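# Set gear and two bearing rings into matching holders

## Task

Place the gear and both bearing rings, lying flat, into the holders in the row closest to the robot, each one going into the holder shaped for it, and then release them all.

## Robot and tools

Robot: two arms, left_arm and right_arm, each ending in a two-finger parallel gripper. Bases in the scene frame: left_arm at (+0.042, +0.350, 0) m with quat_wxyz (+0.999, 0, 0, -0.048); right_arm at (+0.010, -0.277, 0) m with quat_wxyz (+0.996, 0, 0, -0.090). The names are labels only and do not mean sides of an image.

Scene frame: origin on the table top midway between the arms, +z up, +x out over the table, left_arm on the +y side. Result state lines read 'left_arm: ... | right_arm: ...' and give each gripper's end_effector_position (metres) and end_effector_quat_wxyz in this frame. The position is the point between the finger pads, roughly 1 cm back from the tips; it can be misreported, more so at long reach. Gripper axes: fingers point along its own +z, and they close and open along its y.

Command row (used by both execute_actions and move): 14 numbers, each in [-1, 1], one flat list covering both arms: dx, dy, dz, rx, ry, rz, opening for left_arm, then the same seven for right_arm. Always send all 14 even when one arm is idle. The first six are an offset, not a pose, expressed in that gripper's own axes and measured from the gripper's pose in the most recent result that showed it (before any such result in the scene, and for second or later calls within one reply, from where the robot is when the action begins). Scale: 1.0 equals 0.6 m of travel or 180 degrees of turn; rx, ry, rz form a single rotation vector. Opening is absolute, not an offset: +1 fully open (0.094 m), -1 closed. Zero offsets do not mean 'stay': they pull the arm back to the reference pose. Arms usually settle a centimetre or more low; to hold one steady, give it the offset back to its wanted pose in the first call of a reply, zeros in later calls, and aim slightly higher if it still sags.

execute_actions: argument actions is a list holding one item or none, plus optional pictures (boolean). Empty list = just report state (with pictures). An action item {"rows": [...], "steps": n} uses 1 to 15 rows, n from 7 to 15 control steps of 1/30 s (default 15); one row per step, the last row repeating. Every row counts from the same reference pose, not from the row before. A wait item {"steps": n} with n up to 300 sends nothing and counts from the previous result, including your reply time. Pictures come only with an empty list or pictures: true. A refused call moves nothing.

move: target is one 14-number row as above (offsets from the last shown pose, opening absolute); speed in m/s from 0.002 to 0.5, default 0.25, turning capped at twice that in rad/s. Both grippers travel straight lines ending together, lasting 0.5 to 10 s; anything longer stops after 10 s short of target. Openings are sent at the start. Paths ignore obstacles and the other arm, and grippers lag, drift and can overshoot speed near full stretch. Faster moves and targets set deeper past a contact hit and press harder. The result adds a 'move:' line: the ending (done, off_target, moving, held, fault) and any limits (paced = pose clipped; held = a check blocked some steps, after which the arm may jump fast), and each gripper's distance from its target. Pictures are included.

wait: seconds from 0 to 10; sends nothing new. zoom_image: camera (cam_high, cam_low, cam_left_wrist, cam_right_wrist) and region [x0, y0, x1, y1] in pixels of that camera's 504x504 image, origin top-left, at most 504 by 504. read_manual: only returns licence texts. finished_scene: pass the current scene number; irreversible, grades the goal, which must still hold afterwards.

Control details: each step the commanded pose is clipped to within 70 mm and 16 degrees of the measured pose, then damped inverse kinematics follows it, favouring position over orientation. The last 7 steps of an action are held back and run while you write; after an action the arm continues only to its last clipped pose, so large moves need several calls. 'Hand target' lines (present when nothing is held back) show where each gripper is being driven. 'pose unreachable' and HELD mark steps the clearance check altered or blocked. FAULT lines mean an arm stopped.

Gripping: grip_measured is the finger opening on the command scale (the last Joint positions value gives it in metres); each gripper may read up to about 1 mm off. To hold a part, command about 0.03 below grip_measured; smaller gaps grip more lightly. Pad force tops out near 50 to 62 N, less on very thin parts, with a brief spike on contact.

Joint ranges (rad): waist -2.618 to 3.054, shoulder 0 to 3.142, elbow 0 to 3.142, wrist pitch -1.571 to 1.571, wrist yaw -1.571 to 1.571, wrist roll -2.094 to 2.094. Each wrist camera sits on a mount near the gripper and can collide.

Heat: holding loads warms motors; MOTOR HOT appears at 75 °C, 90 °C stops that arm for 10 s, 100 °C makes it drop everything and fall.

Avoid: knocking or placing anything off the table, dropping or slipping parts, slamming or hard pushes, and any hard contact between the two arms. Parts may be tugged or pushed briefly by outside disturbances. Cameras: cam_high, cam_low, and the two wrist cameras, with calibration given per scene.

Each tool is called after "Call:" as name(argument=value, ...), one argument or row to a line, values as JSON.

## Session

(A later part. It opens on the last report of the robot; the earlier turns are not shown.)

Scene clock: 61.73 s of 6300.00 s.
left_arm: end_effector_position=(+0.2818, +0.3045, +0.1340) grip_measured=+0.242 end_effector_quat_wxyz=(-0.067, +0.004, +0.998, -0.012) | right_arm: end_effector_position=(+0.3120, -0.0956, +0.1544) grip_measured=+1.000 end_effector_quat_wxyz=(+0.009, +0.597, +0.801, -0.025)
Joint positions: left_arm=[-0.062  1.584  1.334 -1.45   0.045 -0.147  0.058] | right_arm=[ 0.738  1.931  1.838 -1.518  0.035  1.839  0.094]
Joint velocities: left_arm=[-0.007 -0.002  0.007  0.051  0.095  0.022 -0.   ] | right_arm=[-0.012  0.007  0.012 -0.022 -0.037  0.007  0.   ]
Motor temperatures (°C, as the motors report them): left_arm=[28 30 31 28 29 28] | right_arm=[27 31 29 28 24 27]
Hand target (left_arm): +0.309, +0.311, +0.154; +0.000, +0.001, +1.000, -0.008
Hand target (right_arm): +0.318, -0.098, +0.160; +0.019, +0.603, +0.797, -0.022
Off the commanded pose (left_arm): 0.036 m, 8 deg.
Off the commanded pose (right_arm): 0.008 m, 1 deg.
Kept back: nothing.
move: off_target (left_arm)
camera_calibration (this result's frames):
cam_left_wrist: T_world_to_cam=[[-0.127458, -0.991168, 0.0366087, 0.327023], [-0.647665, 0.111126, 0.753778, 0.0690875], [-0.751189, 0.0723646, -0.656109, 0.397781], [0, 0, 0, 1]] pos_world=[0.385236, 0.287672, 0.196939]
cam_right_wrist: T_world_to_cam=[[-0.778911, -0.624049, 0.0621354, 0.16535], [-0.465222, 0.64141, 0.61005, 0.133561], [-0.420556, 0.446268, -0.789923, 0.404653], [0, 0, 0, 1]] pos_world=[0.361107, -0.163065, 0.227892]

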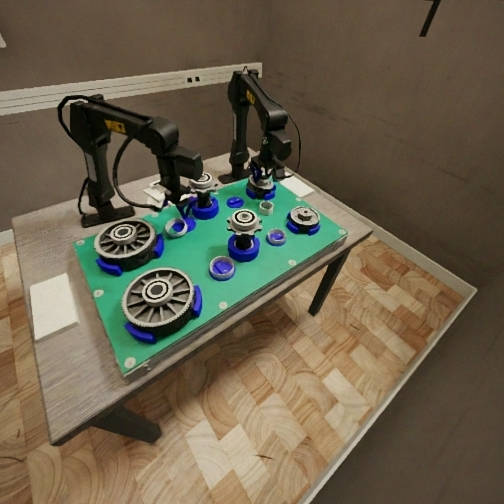

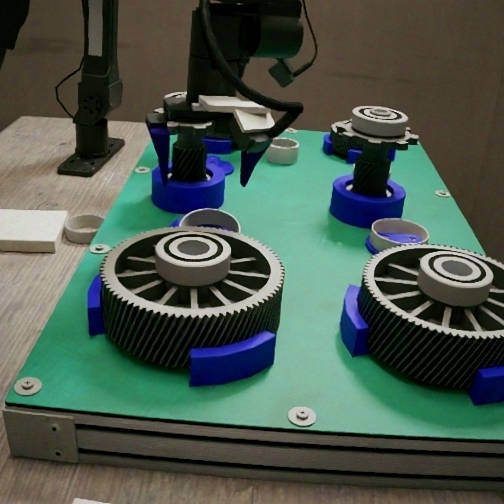

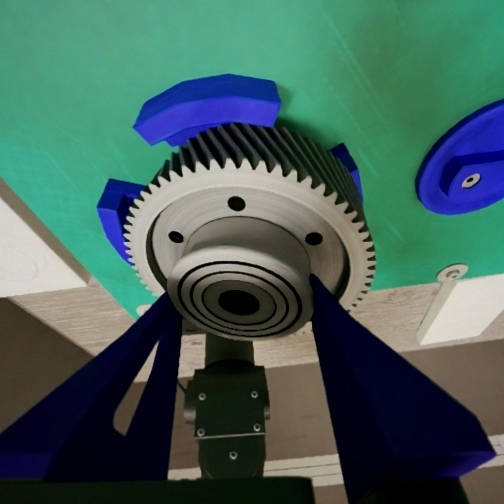

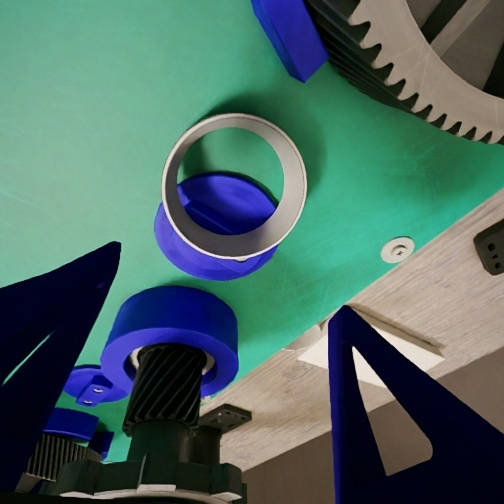

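Call:
move(
  target=[0,0,-0.07,0,-0.043,0,0.1,-0.02,0.008,0.1,-0.008,0.014,0,1],
  speed=0.06,
)

Scene clock: 63.67 s of 6300.00 s.
left_arm: end_effector_position=(+0.2817, +0.3097, +0.1397) grip_measured=+0.242 end_effector_quat_wxyz=(-0.052, +0.003, +0.999, -0.000) | right_arm: end_effector_position=(+0.3167, -0.1063, +0.0826) grip_measured=+1.000 end_effector_quat_wxyz=(-0.011, +0.597, +0.802, -0.021)
Joint positions: left_arm=[-0.062  1.556  1.333 -1.45   0.016 -0.15   0.058] | right_arm=[ 0.685  1.931  1.552 -1.239 -0.003  1.785  0.094]
Joint velocities: left_arm=[-0.002  0.002 -0.002  0.066 -0.037 -0.022 -0.001] | right_arm=[-0.002 -0.002  0.002 -0.11  -0.081  0.007  0.   ]
Motor temperatures (°C, as the motors report them): left_arm=[28 31 31 28 29 28] | right_arm=[27 31 29 28 24 27]
Hand target (left_arm): +0.285, +0.307, +0.173; +0.000, +0.002, +1.000, -0.012
Hand target (right_arm): +0.319, -0.109, +0.095; -0.001, +0.598, +0.802, -0.002
Off the commanded pose (left_arm): 0.037 m, 6 deg.
Off the commanded pose (right_arm): 0.013 m, 2 deg.
Kept back: nothing.
move: off_target (left_arm, right_arm)
camera_calibration (this result's frames):
cam_left_wrist: T_world_to_cam=[[-0.128792, -0.991634, 0.0086689, 0.336355], [-0.670271, 0.0934899, 0.736204, 0.0784323], [-0.730856, 0.089007, -0.676704, 0.393092], [0, 0, 0, 1]] pos_world=[0.383184, 0.29122, 0.205348]
cam_right_wrist: T_world_to_cam=[[-0.7771, -0.626164, 0.063512, 0.165822], [-0.448561, 0.621803, 0.641992, 0.17637], [-0.441485, 0.470403, -0.764076, 0.361751], [0, 0, 0, 1]] pos_world=[0.36768, -0.176005, 0.152646]

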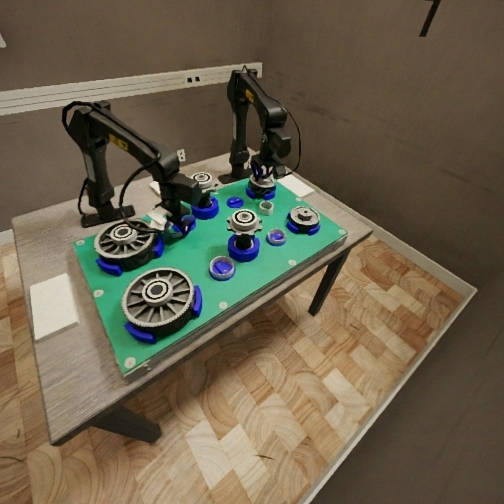

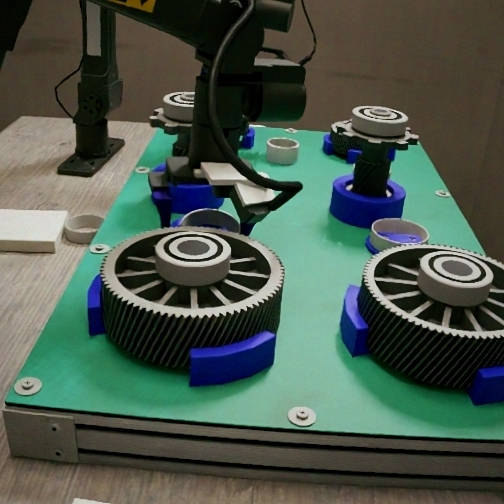

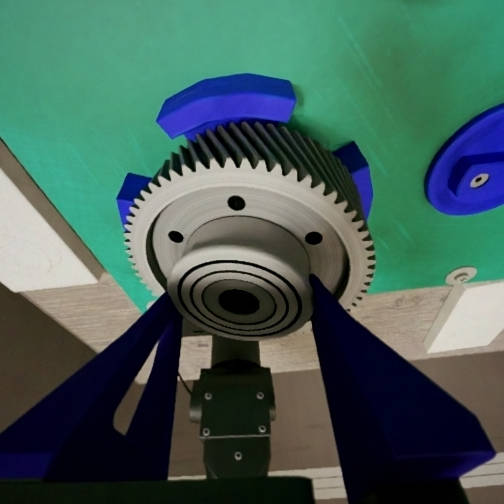

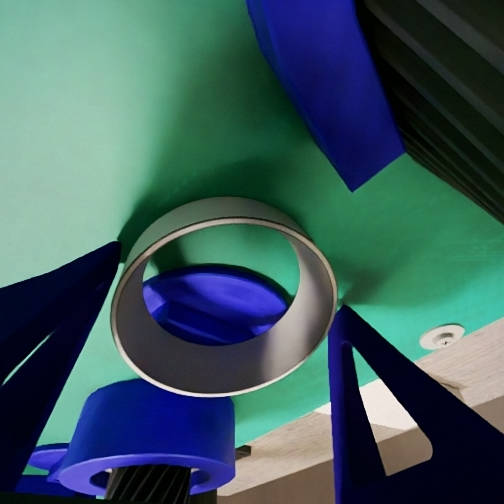

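Call:
move(
  target=[-0.06,0,-0.09,0,-0.033,0,0.1,0.024,0.004,-0.015,0,0.01,0,1],
  speed=0.05,
)

Call:
move(
  target=[-0.04,0,-0.04,0,-0.033,0,0.1,0,0,0,0,0,0,0.52],
  speed=0.05,
)

Scene clock: 65.60 s of 6300.00 s.
left_arm: end_effector_position=(+0.3017, +0.3108, +0.1596) grip_measured=+0.238 end_effector_quat_wxyz=(-0.071, +0.004, +0.997, +0.013) | right_arm: end_effector_position=(+0.3124, -0.0960, +0.0877) grip_measured=+1.000 end_effector_quat_wxyz=(-0.026, +0.598, +0.801, -0.013)
Joint positions: left_arm=[-0.06   1.673  1.529 -1.571 -0.004 -0.147  0.058] | right_arm=[ 0.7    1.931  1.572 -1.255 -0.037  1.8    0.094]
Joint velocities: left_arm=[-0.007 -0.002 -0.002  0.007  0.037  0.066 -0.   ] | right_arm=[-0.002  0.002  0.002 -0.022 -0.007  0.007  0.   ]
Motor temperatures (°C, as the motors report them): left_arm=[28 31 32 28 29 28] | right_arm=[27 32 29 28 24 27]
Hand target (left_arm): +0.320, +0.311, +0.190; +0.000, +0.003, +1.000, +0.001
Hand target (right_arm): +0.315, -0.092, +0.091; -0.024, +0.597, +0.802, -0.011
Off the commanded pose (left_arm): 0.037 m, 8 deg.
Off the commanded pose (right_arm): 0.006 m, 0 deg.
Kept back: nothing.
move: off_target (left_arm)
camera_calibration (this result's frames):
cam_left_wrist: T_world_to_cam=[[-0.131622, -0.991231, -0.0117085, 0.343835], [-0.641794, 0.0762076, 0.763082, 0.06952], [-0.755498, 0.107952, -0.646196, 0.417783], [0, 0, 0, 1]] pos_world=[0.405508, 0.290422, 0.220946]
cam_right_wrist: T_world_to_cam=[[-0.777704, -0.626198, 0.0552449, 0.169565], [-0.437946, 0.602751, 0.667004, 0.157462], [-0.450976, 0.494538, -0.743003, 0.362311], [0, 0, 0, 1]] pos_world=[0.364225, -0.167906, 0.154803]

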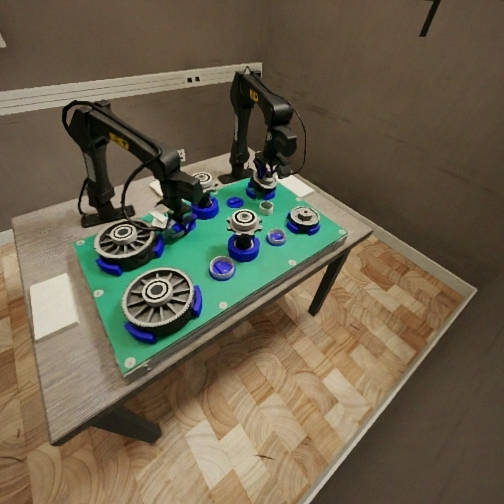

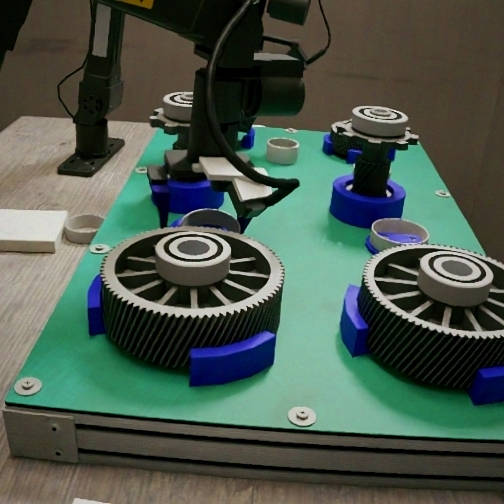

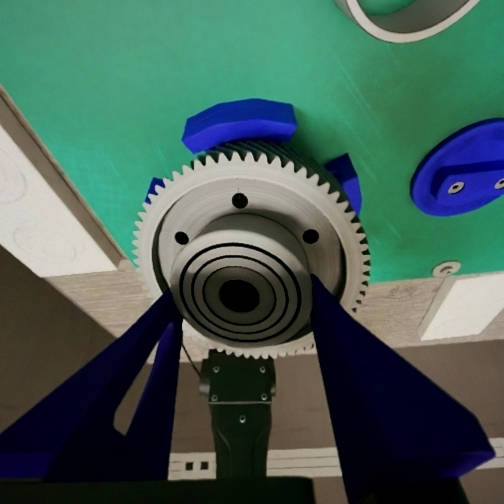

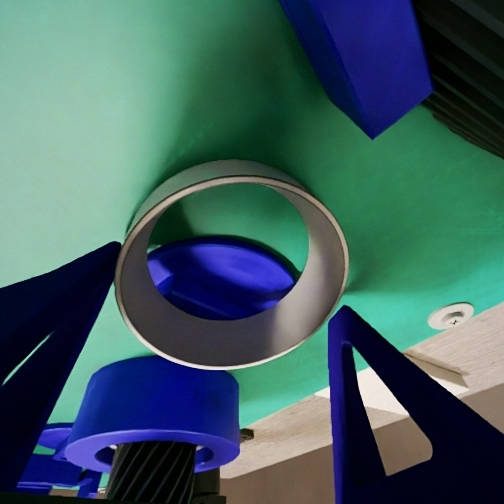

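Scene clock: 66.93 s of 6300.00 s.
left_arm: end_effector_position=(+0.3048, +0.3109, +0.1534) grip_measured=+0.235 end_effector_quat_wxyz=(-0.089, +0.004, +0.996, +0.017) | right_arm: end_effector_position=(+0.3124, -0.0956, +0.0877) grip_measured=+0.536 end_effector_quat_wxyz=(-0.027, +0.598, +0.801, -0.012)
Joint positions: left_arm=[-0.06   1.718  1.549 -1.583 -0.007 -0.147  0.058] | right_arm=[ 0.7    1.931  1.572 -1.255 -0.039  1.8    0.072]
Joint velocities: left_arm=[ 0.002  0.002  0.002 -0.051  0.007 -0.037  0.   ] | right_arm=[ 0.007 -0.012 -0.007 -0.081 -0.051  0.022 -0.   ]
Motor temperatures (°C, as the motors report them): left_arm=[28 31 32 28 29 28] | right_arm=[27 32 29 27 24 27]
Hand target (left_arm): +0.326, +0.311, +0.181; -0.019, +0.004, +1.000, +0.013
Hand target (right_arm): +0.312, -0.096, +0.088; -0.026, +0.598, +0.801, -0.013
Off the commanded pose (left_arm): 0.036 m, 8 deg.
Off the commanded pose (right_arm): 0.000 m, 0 deg.
Kept back: nothing.
move: off_target (left_arm)
camera_calibration (this result's frames):
cam_left_wrist: T_world_to_cam=[[-0.132242, -0.991094, -0.0156447, 0.344985], [-0.613236, 0.0694036, 0.786845, 0.0660666], [-0.778752, 0.113648, -0.616952, 0.416896], [0, 0, 0, 1]] pos_world=[0.410794, 0.289948, 0.210618]
cam_right_wrist: T_world_to_cam=[[-0.777979, -0.625948, 0.0542085, 0.170006], [-0.437476, 0.60161, 0.668341, 0.156849], [-0.450959, 0.49624, -0.741877, 0.36218], [0, 0, 0, 1]] pos_world=[0.364207, -0.167675, 0.154648]

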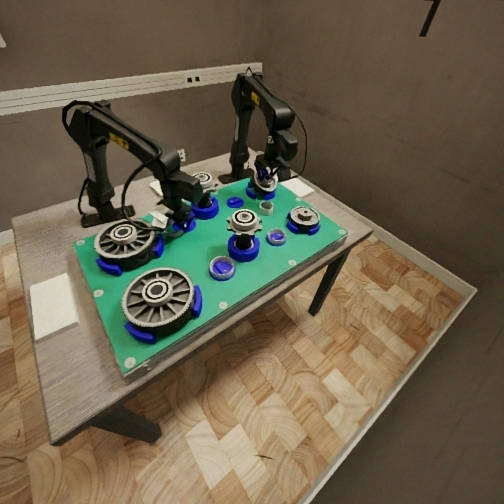

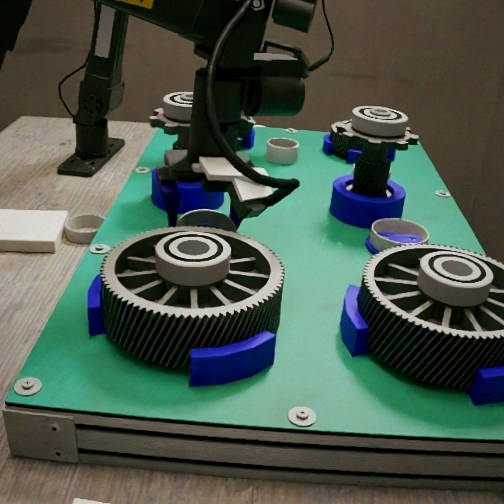

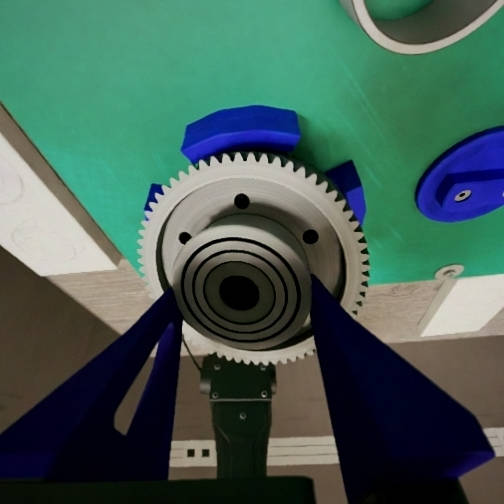

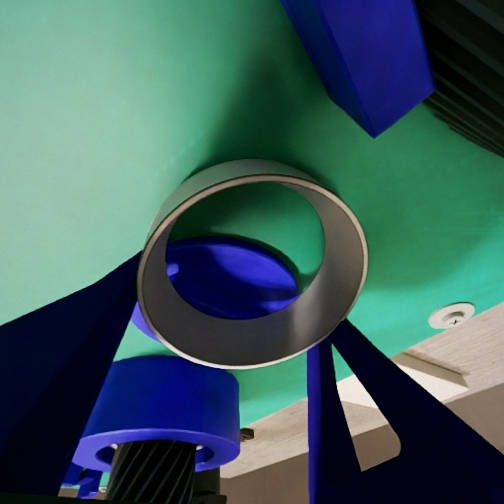

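Call:
move(
  target=[-0.015,0,0.0,0,-0.04,0,0.1,-0.025,-0.005,-0.005,0,0,0,0.95],
  speed=0.02,
)

Call:
move(
  target=[-0.015,0,0,0,-0.03,0,0.1,0,0,0,0,0,0,0.52],
  speed=0.02,
)

Scene clock: 70.57 s of 6300.00 s.
left_arm: end_effector_position=(+0.2863, +0.3107, +0.1375) grip_measured=+0.235 end_effector_quat_wxyz=(-0.111, +0.006, +0.994, +0.017) | right_arm: end_effector_position=(+0.3152, -0.1063, +0.0851) grip_measured=+0.948 end_effector_quat_wxyz=(-0.030, +0.597, +0.802, -0.015)
Joint positions: left_arm=[-0.066  1.687  1.442 -1.552  0.002 -0.15   0.058] | right_arm=[ 0.668  1.931  1.561 -1.254 -0.042  1.766  0.092]
Joint velocities: left_arm=[-0.007 -0.017 -0.002 -0.051  0.007 -0.081 -0.001] | right_arm=[ 0.002 -0.007 -0.002  0.007 -0.081  0.022 -0.001]
Motor temperatures (°C, as the motors report them): left_arm=[28 32 32 28 29 28] | right_arm=[27 32 29 27 24 27]
Hand target (left_arm): +0.312, +0.311, +0.154; -0.028, +0.003, +0.999, +0.017
Hand target (right_arm): +0.314, -0.111, +0.090; -0.027, +0.598, +0.801, -0.012
Off the commanded pose (left_arm): 0.031 m, 10 deg.
Off the commanded pose (right_arm): 0.007 m, 1 deg.
Kept back: nothing.
move: off_target (left_arm)
camera_calibration (this result's frames):
cam_left_wrist: T_world_to_cam=[[-0.134939, -0.990813, -0.00896224, 0.341911], [-0.577137, 0.0712418, 0.813534, 0.0526304], [-0.805422, 0.11495, -0.581448, 0.395112], [0, 0, 0, 1]] pos_world=[0.394744, 0.289603, 0.189985]
cam_right_wrist: T_world_to_cam=[[-0.776308, -0.627236, 0.0626165, 0.164234], [-0.43165, 0.601359, 0.672343, 0.163996], [-0.459373, 0.494917, -0.737586, 0.368897], [0, 0, 0, 1]] pos_world=[0.367747, -0.178181, 0.151548]

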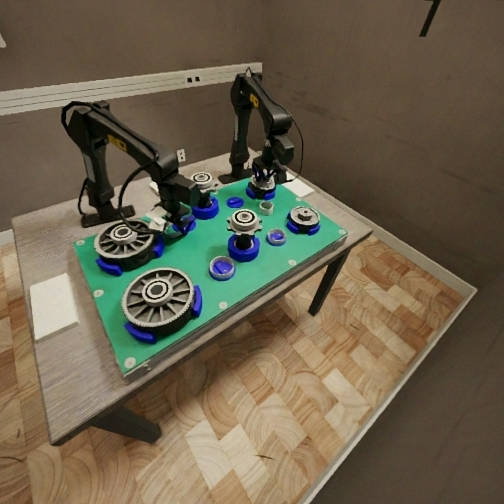

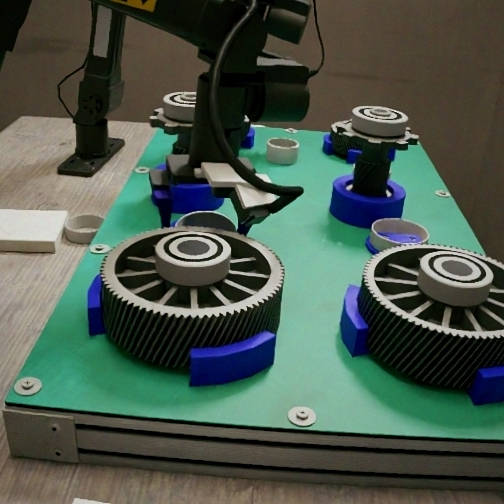

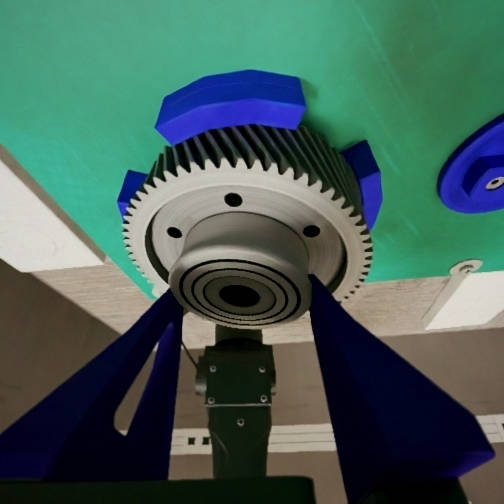

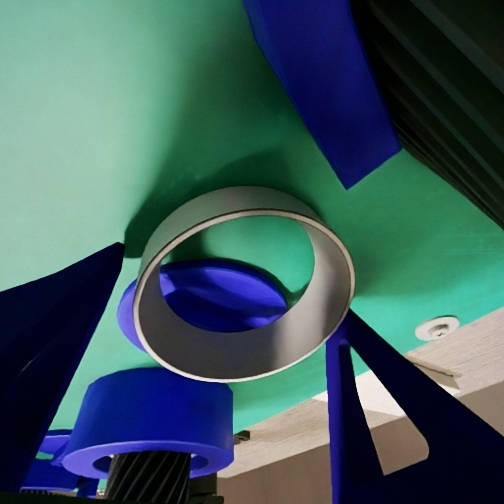

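Scene clock: 73.13 s of 6300.00 s.
left_arm: end_effector_position=(+0.2814, +0.3110, +0.1342) grip_measured=+0.235 end_effector_quat_wxyz=(-0.106, +0.004, +0.994, +0.018) | right_arm: end_effector_position=(+0.3151, -0.1061, +0.0851) grip_measured=+0.582 end_effector_quat_wxyz=(-0.031, +0.597, +0.802, -0.015)
Joint positions: left_arm=[-0.07   1.66   1.401 -1.528 -0.002 -0.158  0.058] | right_arm=[ 0.668  1.931  1.561 -1.254 -0.043  1.766  0.074]
Joint velocities: left_arm=[-0.002  0.017  0.007 -0.051  0.037 -0.051  0.   ] | right_arm=[ 0.002  0.007 -0.002  0.007 -0.022  0.022 -0.001]
Motor temperatures (°C, as the motors report them): left_arm=[28 32 32 28 29 28] | right_arm=[27 32 29 27 24 27]
Hand target (left_arm): +0.295, +0.311, +0.136; -0.065, +0.006, +0.998, +0.017
Hand target (right_arm): +0.315, -0.106, +0.085; -0.030, +0.597, +0.802, -0.015
Off the commanded pose (left_arm): 0.014 m, 5 deg.
Off the commanded pose (right_arm): 0.000 m, 0 deg.
Kept back: nothing.
move: off_target (left_arm)
camera_calibration (this result's frames):
cam_left_wrist: T_world_to_cam=[[-0.13162, -0.991202, -0.0139473, 0.341366], [-0.585683, 0.066405, 0.807815, 0.0572074], [-0.799782, 0.114493, -0.589271, 0.388827], [0, 0, 0, 1]] pos_world=[0.389413, 0.290045, 0.187673]
cam_right_wrist: T_world_to_cam=[[-0.776075, -0.627548, 0.0623783, 0.164186], [-0.431486, 0.600524, 0.673194, 0.163628], [-0.459922, 0.495534, -0.73683, 0.368945], [0, 0, 0, 1]] pos_world=[0.36771, -0.178052, 0.151454]

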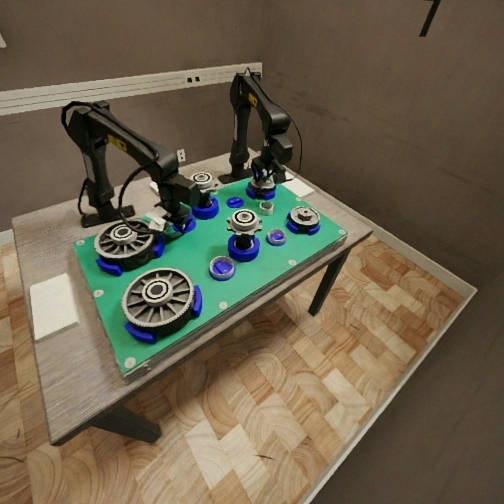

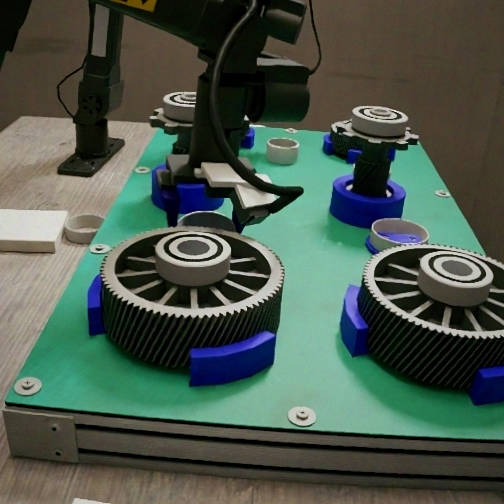

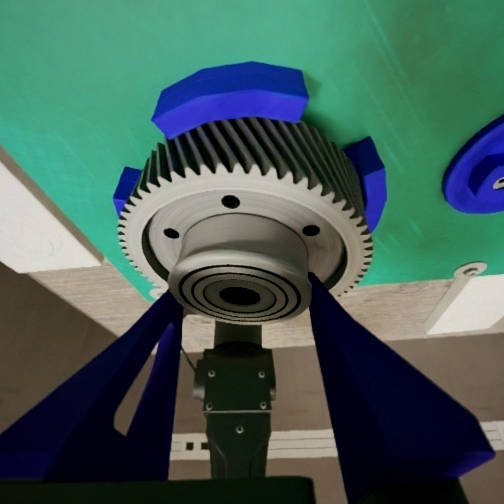

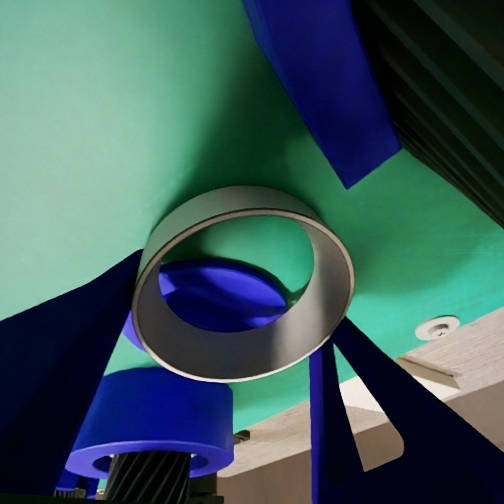

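Call:
move(
  target=[-0.058,0,-0.088,0,-0.067,0,0.1,0,0,-0.04,0,0.015,0,0.53],
  speed=0.04,
)

Call:
move(
  target=[-0.04,0,-0.03,0,-0.05,0,0.1,0.065,0.003,-0.01,0,0,0,0.53],
  speed=0.03,
)

Scene clock: 76.27 s of 6300.00 s.
left_arm: end_effector_position=(+0.2974, +0.3109, +0.1499) grip_measured=+0.230 end_effector_quat_wxyz=(-0.084, +0.004, +0.996, +0.022) | right_arm: end_effector_position=(+0.3106, -0.1063, +0.0964) grip_measured=+0.582 end_effector_quat_wxyz=(-0.056, +0.596, +0.801, -0.014)
Joint positions: left_arm=[-0.07   1.682  1.495 -1.558 -0.016 -0.159  0.058] | right_arm=[ 0.651  1.931  1.603 -1.318 -0.087  1.746  0.074]
Joint velocities: left_arm=[ 0.002  0.002 -0.027 -0.081 -0.081  0.007 -0.   ] | right_arm=[-0.002  0.012 -0.017 -0.037  0.081 -0.037  0.   ]
Motor temperatures (°C, as the motors report them): left_arm=[28 32 32 28 28 28] | right_arm=[27 32 29 27 24 27]
Hand target (left_arm): +0.323, +0.310, +0.180; -0.001, +0.004, +1.000, +0.018
Hand target (right_arm): +0.316, -0.107, +0.109; -0.050, +0.597, +0.801, -0.001
Off the commanded pose (left_arm): 0.041 m, 10 deg.
Off the commanded pose (right_arm): 0.014 m, 2 deg.
Kept back: nothing.
move: off_target (left_arm, right_arm)
camera_calibration (this result's frames):
cam_left_wrist: T_world_to_cam=[[-0.132687, -0.990803, -0.0265122, 0.345642], [-0.620887, 0.062239, 0.781425, 0.0695976], [-0.772589, 0.120146, -0.623435, 0.406079], [0, 0, 0, 1]] pos_world=[0.402807, 0.289343, 0.207943]
cam_right_wrist: T_world_to_cam=[[-0.773801, -0.629135, 0.073631, 0.157906], [-0.403879, 0.579585, 0.707788, 0.140061], [-0.48797, 0.517949, -0.702577, 0.383084], [0, 0, 0, 1]] pos_world=[0.365689, -0.180252, 0.158386]

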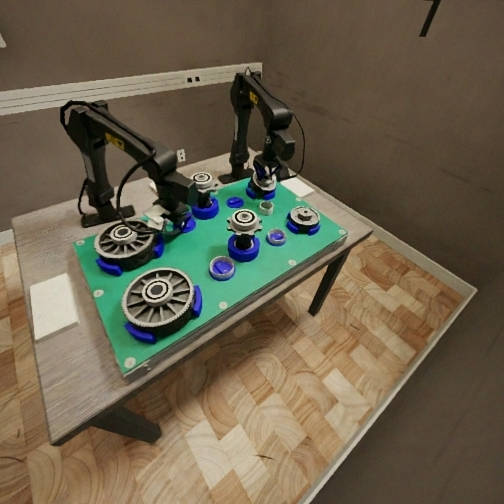

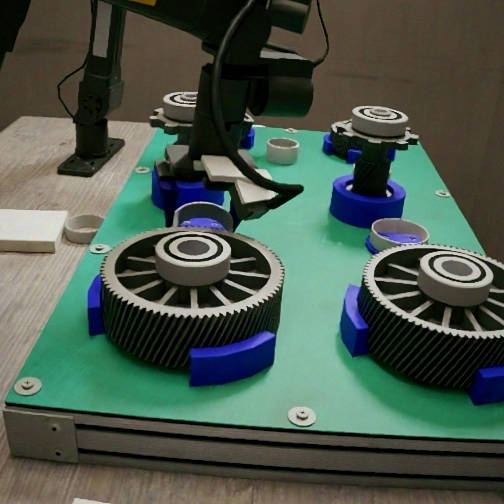

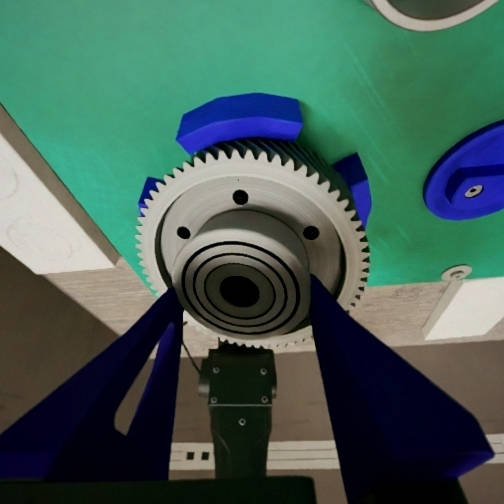

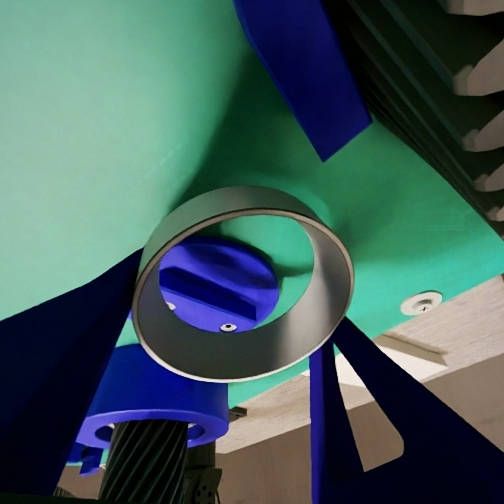

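Scene clock: 79.10 s of 6300.00 s.
left_arm: end_effector_position=(+0.2875, +0.3108, +0.1410) grip_measured=+0.228 end_effector_quat_wxyz=(-0.114, +0.005, +0.993, +0.024) | right_arm: end_effector_position=(+0.3004, -0.0732, +0.0970) grip_measured=+0.582 end_effector_quat_wxyz=(-0.057, +0.596, +0.801, -0.019)
Joint positions: left_arm=[-0.073  1.698  1.466 -1.572 -0.01  -0.16   0.058] | right_arm=[ 0.744  1.967  1.655 -1.334 -0.094  1.84   0.074]
Joint velocities: left_arm=[ 0.007  0.002  0.017  0.022 -0.007 -0.037 -0.   ] | right_arm=[ 0.012 -0.007 -0.007 -0.007  0.051 -0.095 -0.001]
Motor temperatures (°C, as the motors report them): left_arm=[28 33 33 28 28 28] | right_arm=[27 32 30 27 24 27]
Hand target (left_arm): +0.320, +0.310, +0.167; -0.007, +0.003, +1.000, +0.022
Hand target (right_arm): +0.301, -0.069, +0.105; -0.056, +0.596, +0.801, -0.014
Off the commanded pose (left_arm): 0.043 m, 12 deg.
Off the commanded pose (right_arm): 0.009 m, 1 deg.
Kept back: nothing.
move: off_target (left_arm)
camera_calibration (this result's frames):
cam_left_wrist: T_world_to_cam=[[-0.134925, -0.990587, -0.0231, 0.344044], [-0.573525, 0.0590647, 0.817056, 0.0527662], [-0.808, 0.12349, -0.576095, 0.39537], [0, 0, 0, 1]] pos_world=[0.396142, 0.288865, 0.192606]
cam_right_wrist: T_world_to_cam=[[-0.773122, -0.628873, 0.0824657, 0.169783], [-0.398901, 0.583195, 0.707644, 0.115148], [-0.493112, 0.5142, -0.70174, 0.362607], [0, 0, 0, 1]] pos_world=[0.356001, -0.146835, 0.158971]

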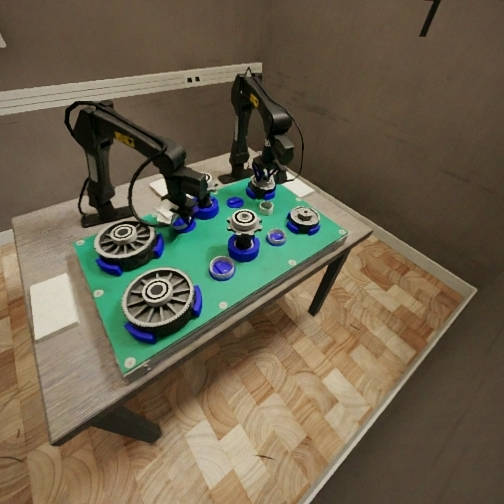

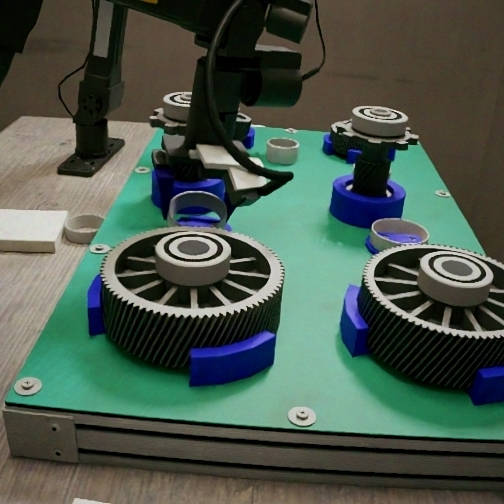

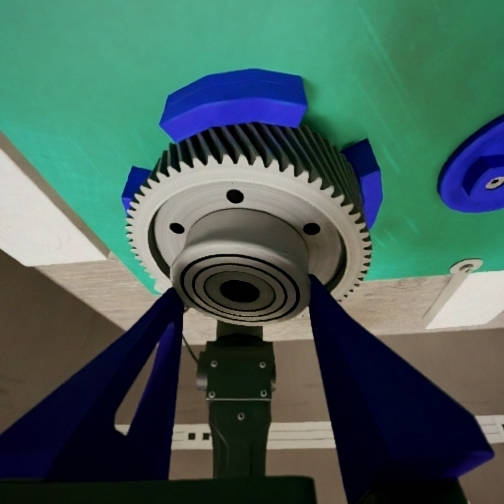

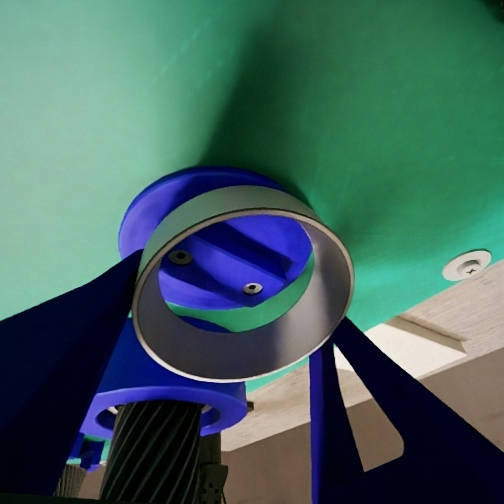

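Call:
move(
  target=[0,0,-0.08,0,-0.07,0,0.7,-0.006,0.016,-0.012,-0.031,-0.022,0,0.53],
  speed=0.04,
)

Scene clock: 82.30 s of 6300.00 s.
left_arm: end_effector_position=(+0.2894, +0.3122, +0.1761) grip_measured=+0.698 end_effector_quat_wxyz=(-0.036, +0.006, +0.999, +0.025) | right_arm: end_effector_position=(+0.3108, -0.0746, +0.0927) grip_measured=+0.582 end_effector_quat_wxyz=(-0.017, +0.598, +0.801, -0.016)
Joint positions: left_arm=[-0.086  1.575  1.498 -1.574 -0.037 -0.17   0.08 ] | right_arm=[ 0.762  1.967  1.643 -1.288 -0.02   1.863  0.074]
Joint velocities: left_arm=[-0.002 -0.027  0.002  0.051 -0.037  0.022  0.   ] | right_arm=[-0.012  0.007  0.002 -0.037  0.037  0.022 -0.   ]
Motor temperatures (°C, as the motors report them): left_arm=[28 33 32 28 28 28] | right_arm=[27 33 29 27 24 27]
Hand target (left_arm): +0.297, +0.309, +0.187; -0.004, +0.006, +1.000, +0.024
Hand target (right_arm): +0.311, -0.074, +0.103; -0.001, +0.598, +0.802, -0.000
Off the commanded pose (left_arm): 0.015 m, 4 deg.
Off the commanded pose (right_arm): 0.010 m, 3 deg.
Kept back: nothing.
move: off_target (left_arm, right_arm)
camera_calibration (this result's frames):
cam_left_wrist: T_world_to_cam=[[-0.136122, -0.989664, -0.0451142, 0.350442], [-0.692373, 0.0624631, 0.718831, 0.0757158], [-0.708584, 0.129084, -0.693719, 0.40716], [0, 0, 0, 1]] pos_world=[0.388633, 0.289532, 0.243838]
cam_right_wrist: T_world_to_cam=[[-0.778722, -0.624673, 0.0581071, 0.181556], [-0.444336, 0.614548, 0.651841, 0.144795], [-0.442897, 0.481783, -0.756127, 0.352433], [0, 0, 0, 1]] pos_world=[0.36181, -0.145367, 0.161551]

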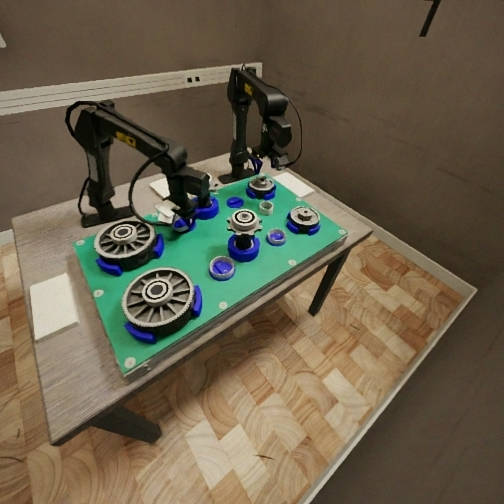

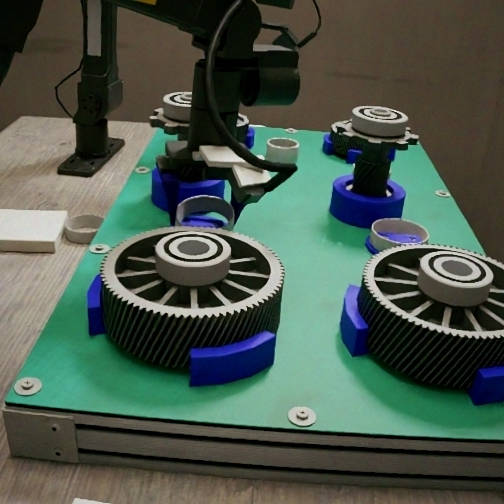

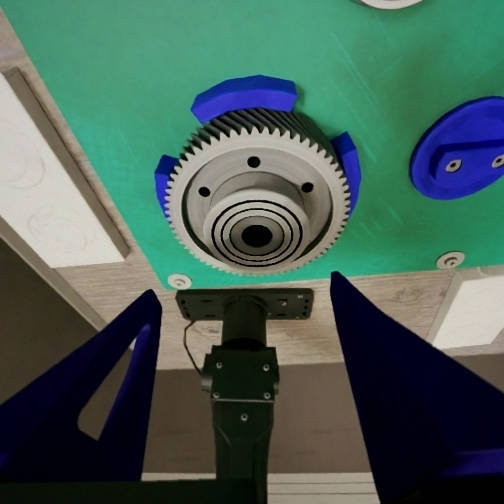

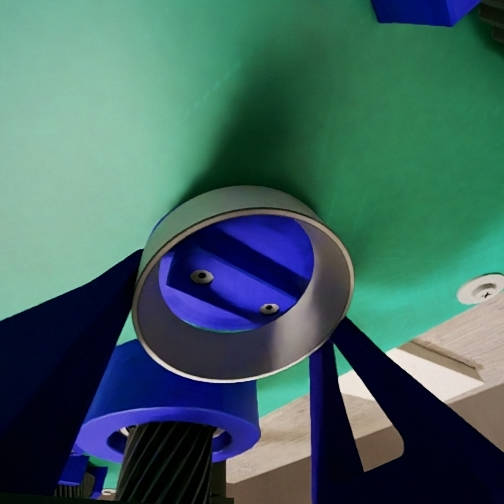

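Call:
move(
  target=[0.2,-0.15,0,0.016,-0.023,0,1,0,0,0.008,0,0,0,0.53],
  speed=0.15,
)

Call:
move(
  target=[0,0,0,0,0,0,1,0,0,-0.12,0,0,0,0.95],
  speed=0.06,
)

Scene clock: 86.20 s of 6300.00 s.
left_arm: end_effector_position=(+0.1736, +0.2242, +0.1798) grip_measured=+1.000 end_effector_quat_wxyz=(-0.003, +0.006, +1.000, +0.001) | right_arm: end_effector_position=(+0.3105, -0.0750, +0.0921) grip_measured=+0.582 end_effector_quat_wxyz=(-0.016, +0.598, +0.801, -0.017)
Joint positions: left_arm=[-0.67   1.255  1.249 -1.571  0.003 -0.753  0.094] | right_arm=[ 0.762  1.967  1.64  -1.288 -0.019  1.864  0.074]
Joint velocities: left_arm=[-0.017 -0.002 -0.002  0.095 -0.022 -0.007  0.   ] | right_arm=[-0.002 -0.007 -0.002  0.081 -0.022 -0.022 -0.001]
Motor temperatures (°C, as the motors report them): left_arm=[28 32 32 28 28 28] | right_arm=[27 34 29 27 24 27]
Hand target (left_arm): +0.172, +0.226, +0.179; +0.004, +0.006, +1.000, +0.001
Hand target (right_arm): +0.311, -0.075, +0.088; -0.017, +0.598, +0.801, -0.017
Off the commanded pose (left_arm): 0.005 m, 0 deg.
Off the commanded pose (right_arm): 0.004 m, 0 deg.
Kept back: nothing.
move: done
camera_calibration (this result's frames):
cam_left_wrist: T_world_to_cam=[[-0.134765, -0.990861, -0.00566052, 0.240739], [-0.738353, 0.0966088, 0.667459, 0.00795315], [-0.660813, 0.0941296, -0.744625, 0.347771], [0, 0, 0, 1]] pos_world=[0.268127, 0.205035, 0.255013]
cam_right_wrist: T_world_to_cam=[[-0.778889, -0.624313, 0.0597046, 0.181081], [-0.443565, 0.615675, 0.651302, 0.145144], [-0.443375, 0.480809, -0.756466, 0.352157], [0, 0, 0, 1]] pos_world=[0.361561, -0.14563, 0.161051]

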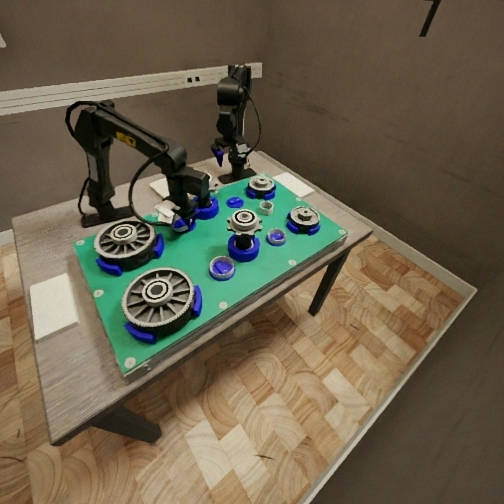

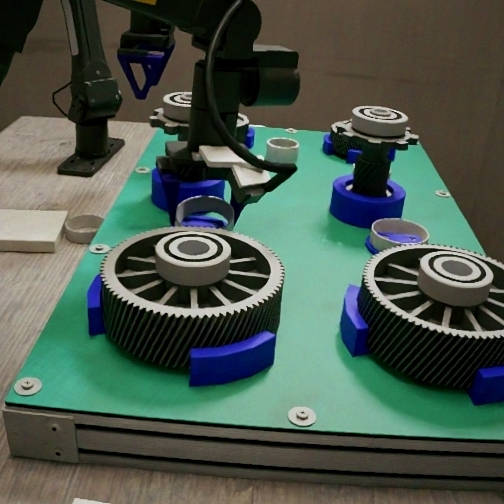

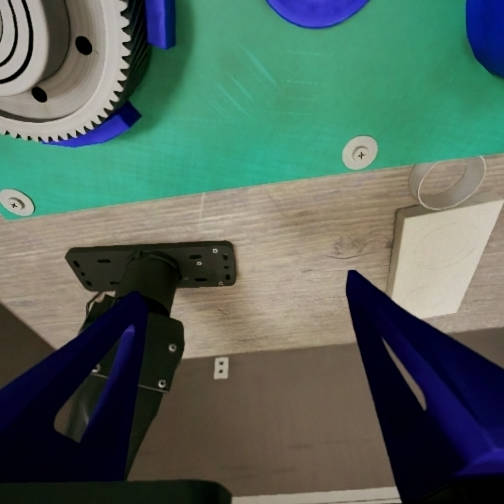

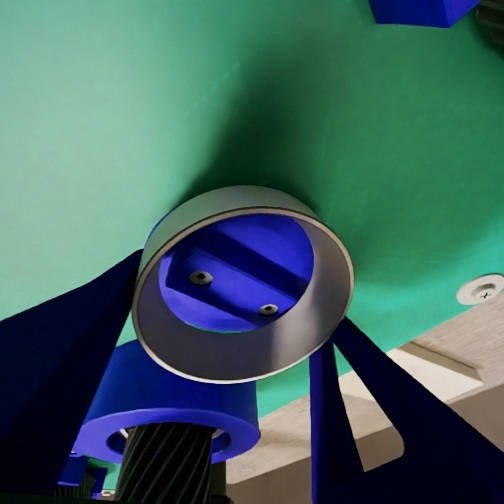

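Scene clock: 87.87 s of 6300.00 s.
left_arm: end_effector_position=(+0.1736, +0.2242, +0.1798) grip_measured=+1.000 end_effector_quat_wxyz=(-0.003, +0.006, +1.000, +0.001) | right_arm: end_effector_position=(+0.3107, -0.0741, +0.1587) grip_measured=+0.949 end_effector_quat_wxyz=(-0.018, +0.598, +0.801, -0.016)
Joint positions: left_arm=[-0.67   1.255  1.249 -1.571  0.003 -0.753  0.094] | right_arm=[ 0.762  1.983  1.927 -1.558 -0.023  1.864  0.092]
Joint velocities: left_arm=[ 0.002  0.007 -0.012 -0.11   0.037 -0.022  0.   ] | right_arm=[-0.002 -0.007  0.007 -0.095  0.051 -0.007 -0.001]
Motor temperatures (°C, as the motors report them): left_arm=[28 32 32 28 28 28] | right_arm=[27 33 29 27 24 27]
Hand target (left_arm): +0.174, +0.224, +0.180; -0.003, +0.006, +1.000, +0.001
Hand target (right_arm): +0.314, -0.075, +0.164; -0.015, +0.598, +0.801, -0.013
Off the commanded pose (left_arm): 0.000 m, 0 deg.
Off the commanded pose (right_arm): 0.006 m, 0 deg.
joint sent to its limit (right arm) — the command would take joint 4 (wrist pitch) past its lower limit, so that joint was sent only as far as its limit.
Kept back: nothing.
move: done
camera_calibration (this result's frames):
cam_left_wrist: T_world_to_cam=[[-0.134765, -0.990861, -0.00566052, 0.240739], [-0.738353, 0.0966088, 0.667459, 0.00795315], [-0.660813, 0.0941296, -0.744625, 0.347771], [0, 0, 0, 1]] pos_world=[0.268127, 0.205035, 0.255013]
cam_right_wrist: T_world_to_cam=[[-0.778927, -0.624404, 0.0582432, 0.178037], [-0.44287, 0.613459, 0.653861, 0.100516], [-0.444003, 0.483515, -0.75437, 0.402301], [0, 0, 0, 1]] pos_world=[0.361816, -0.145014, 0.227391]

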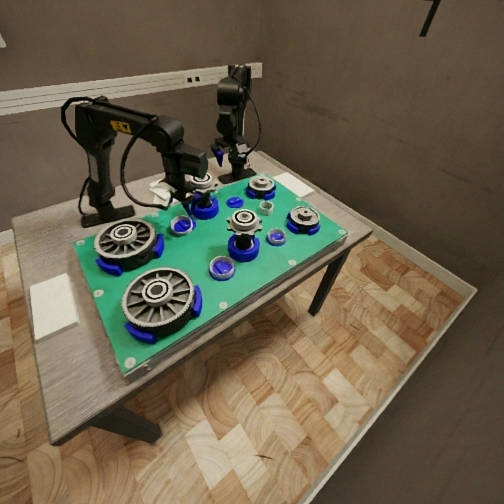

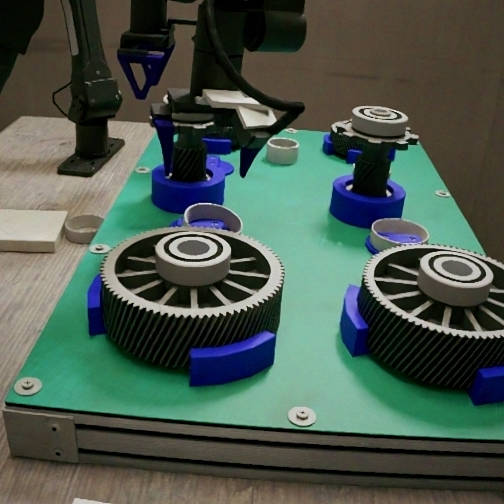

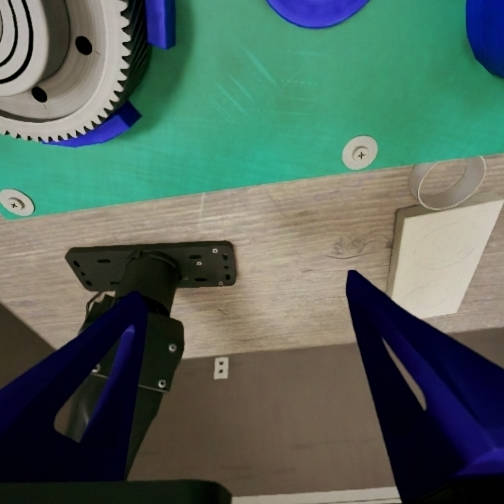

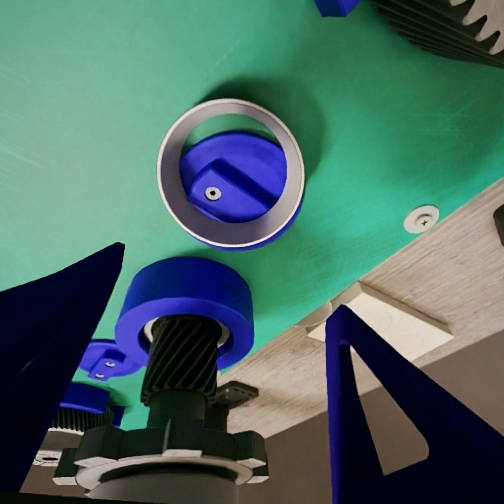

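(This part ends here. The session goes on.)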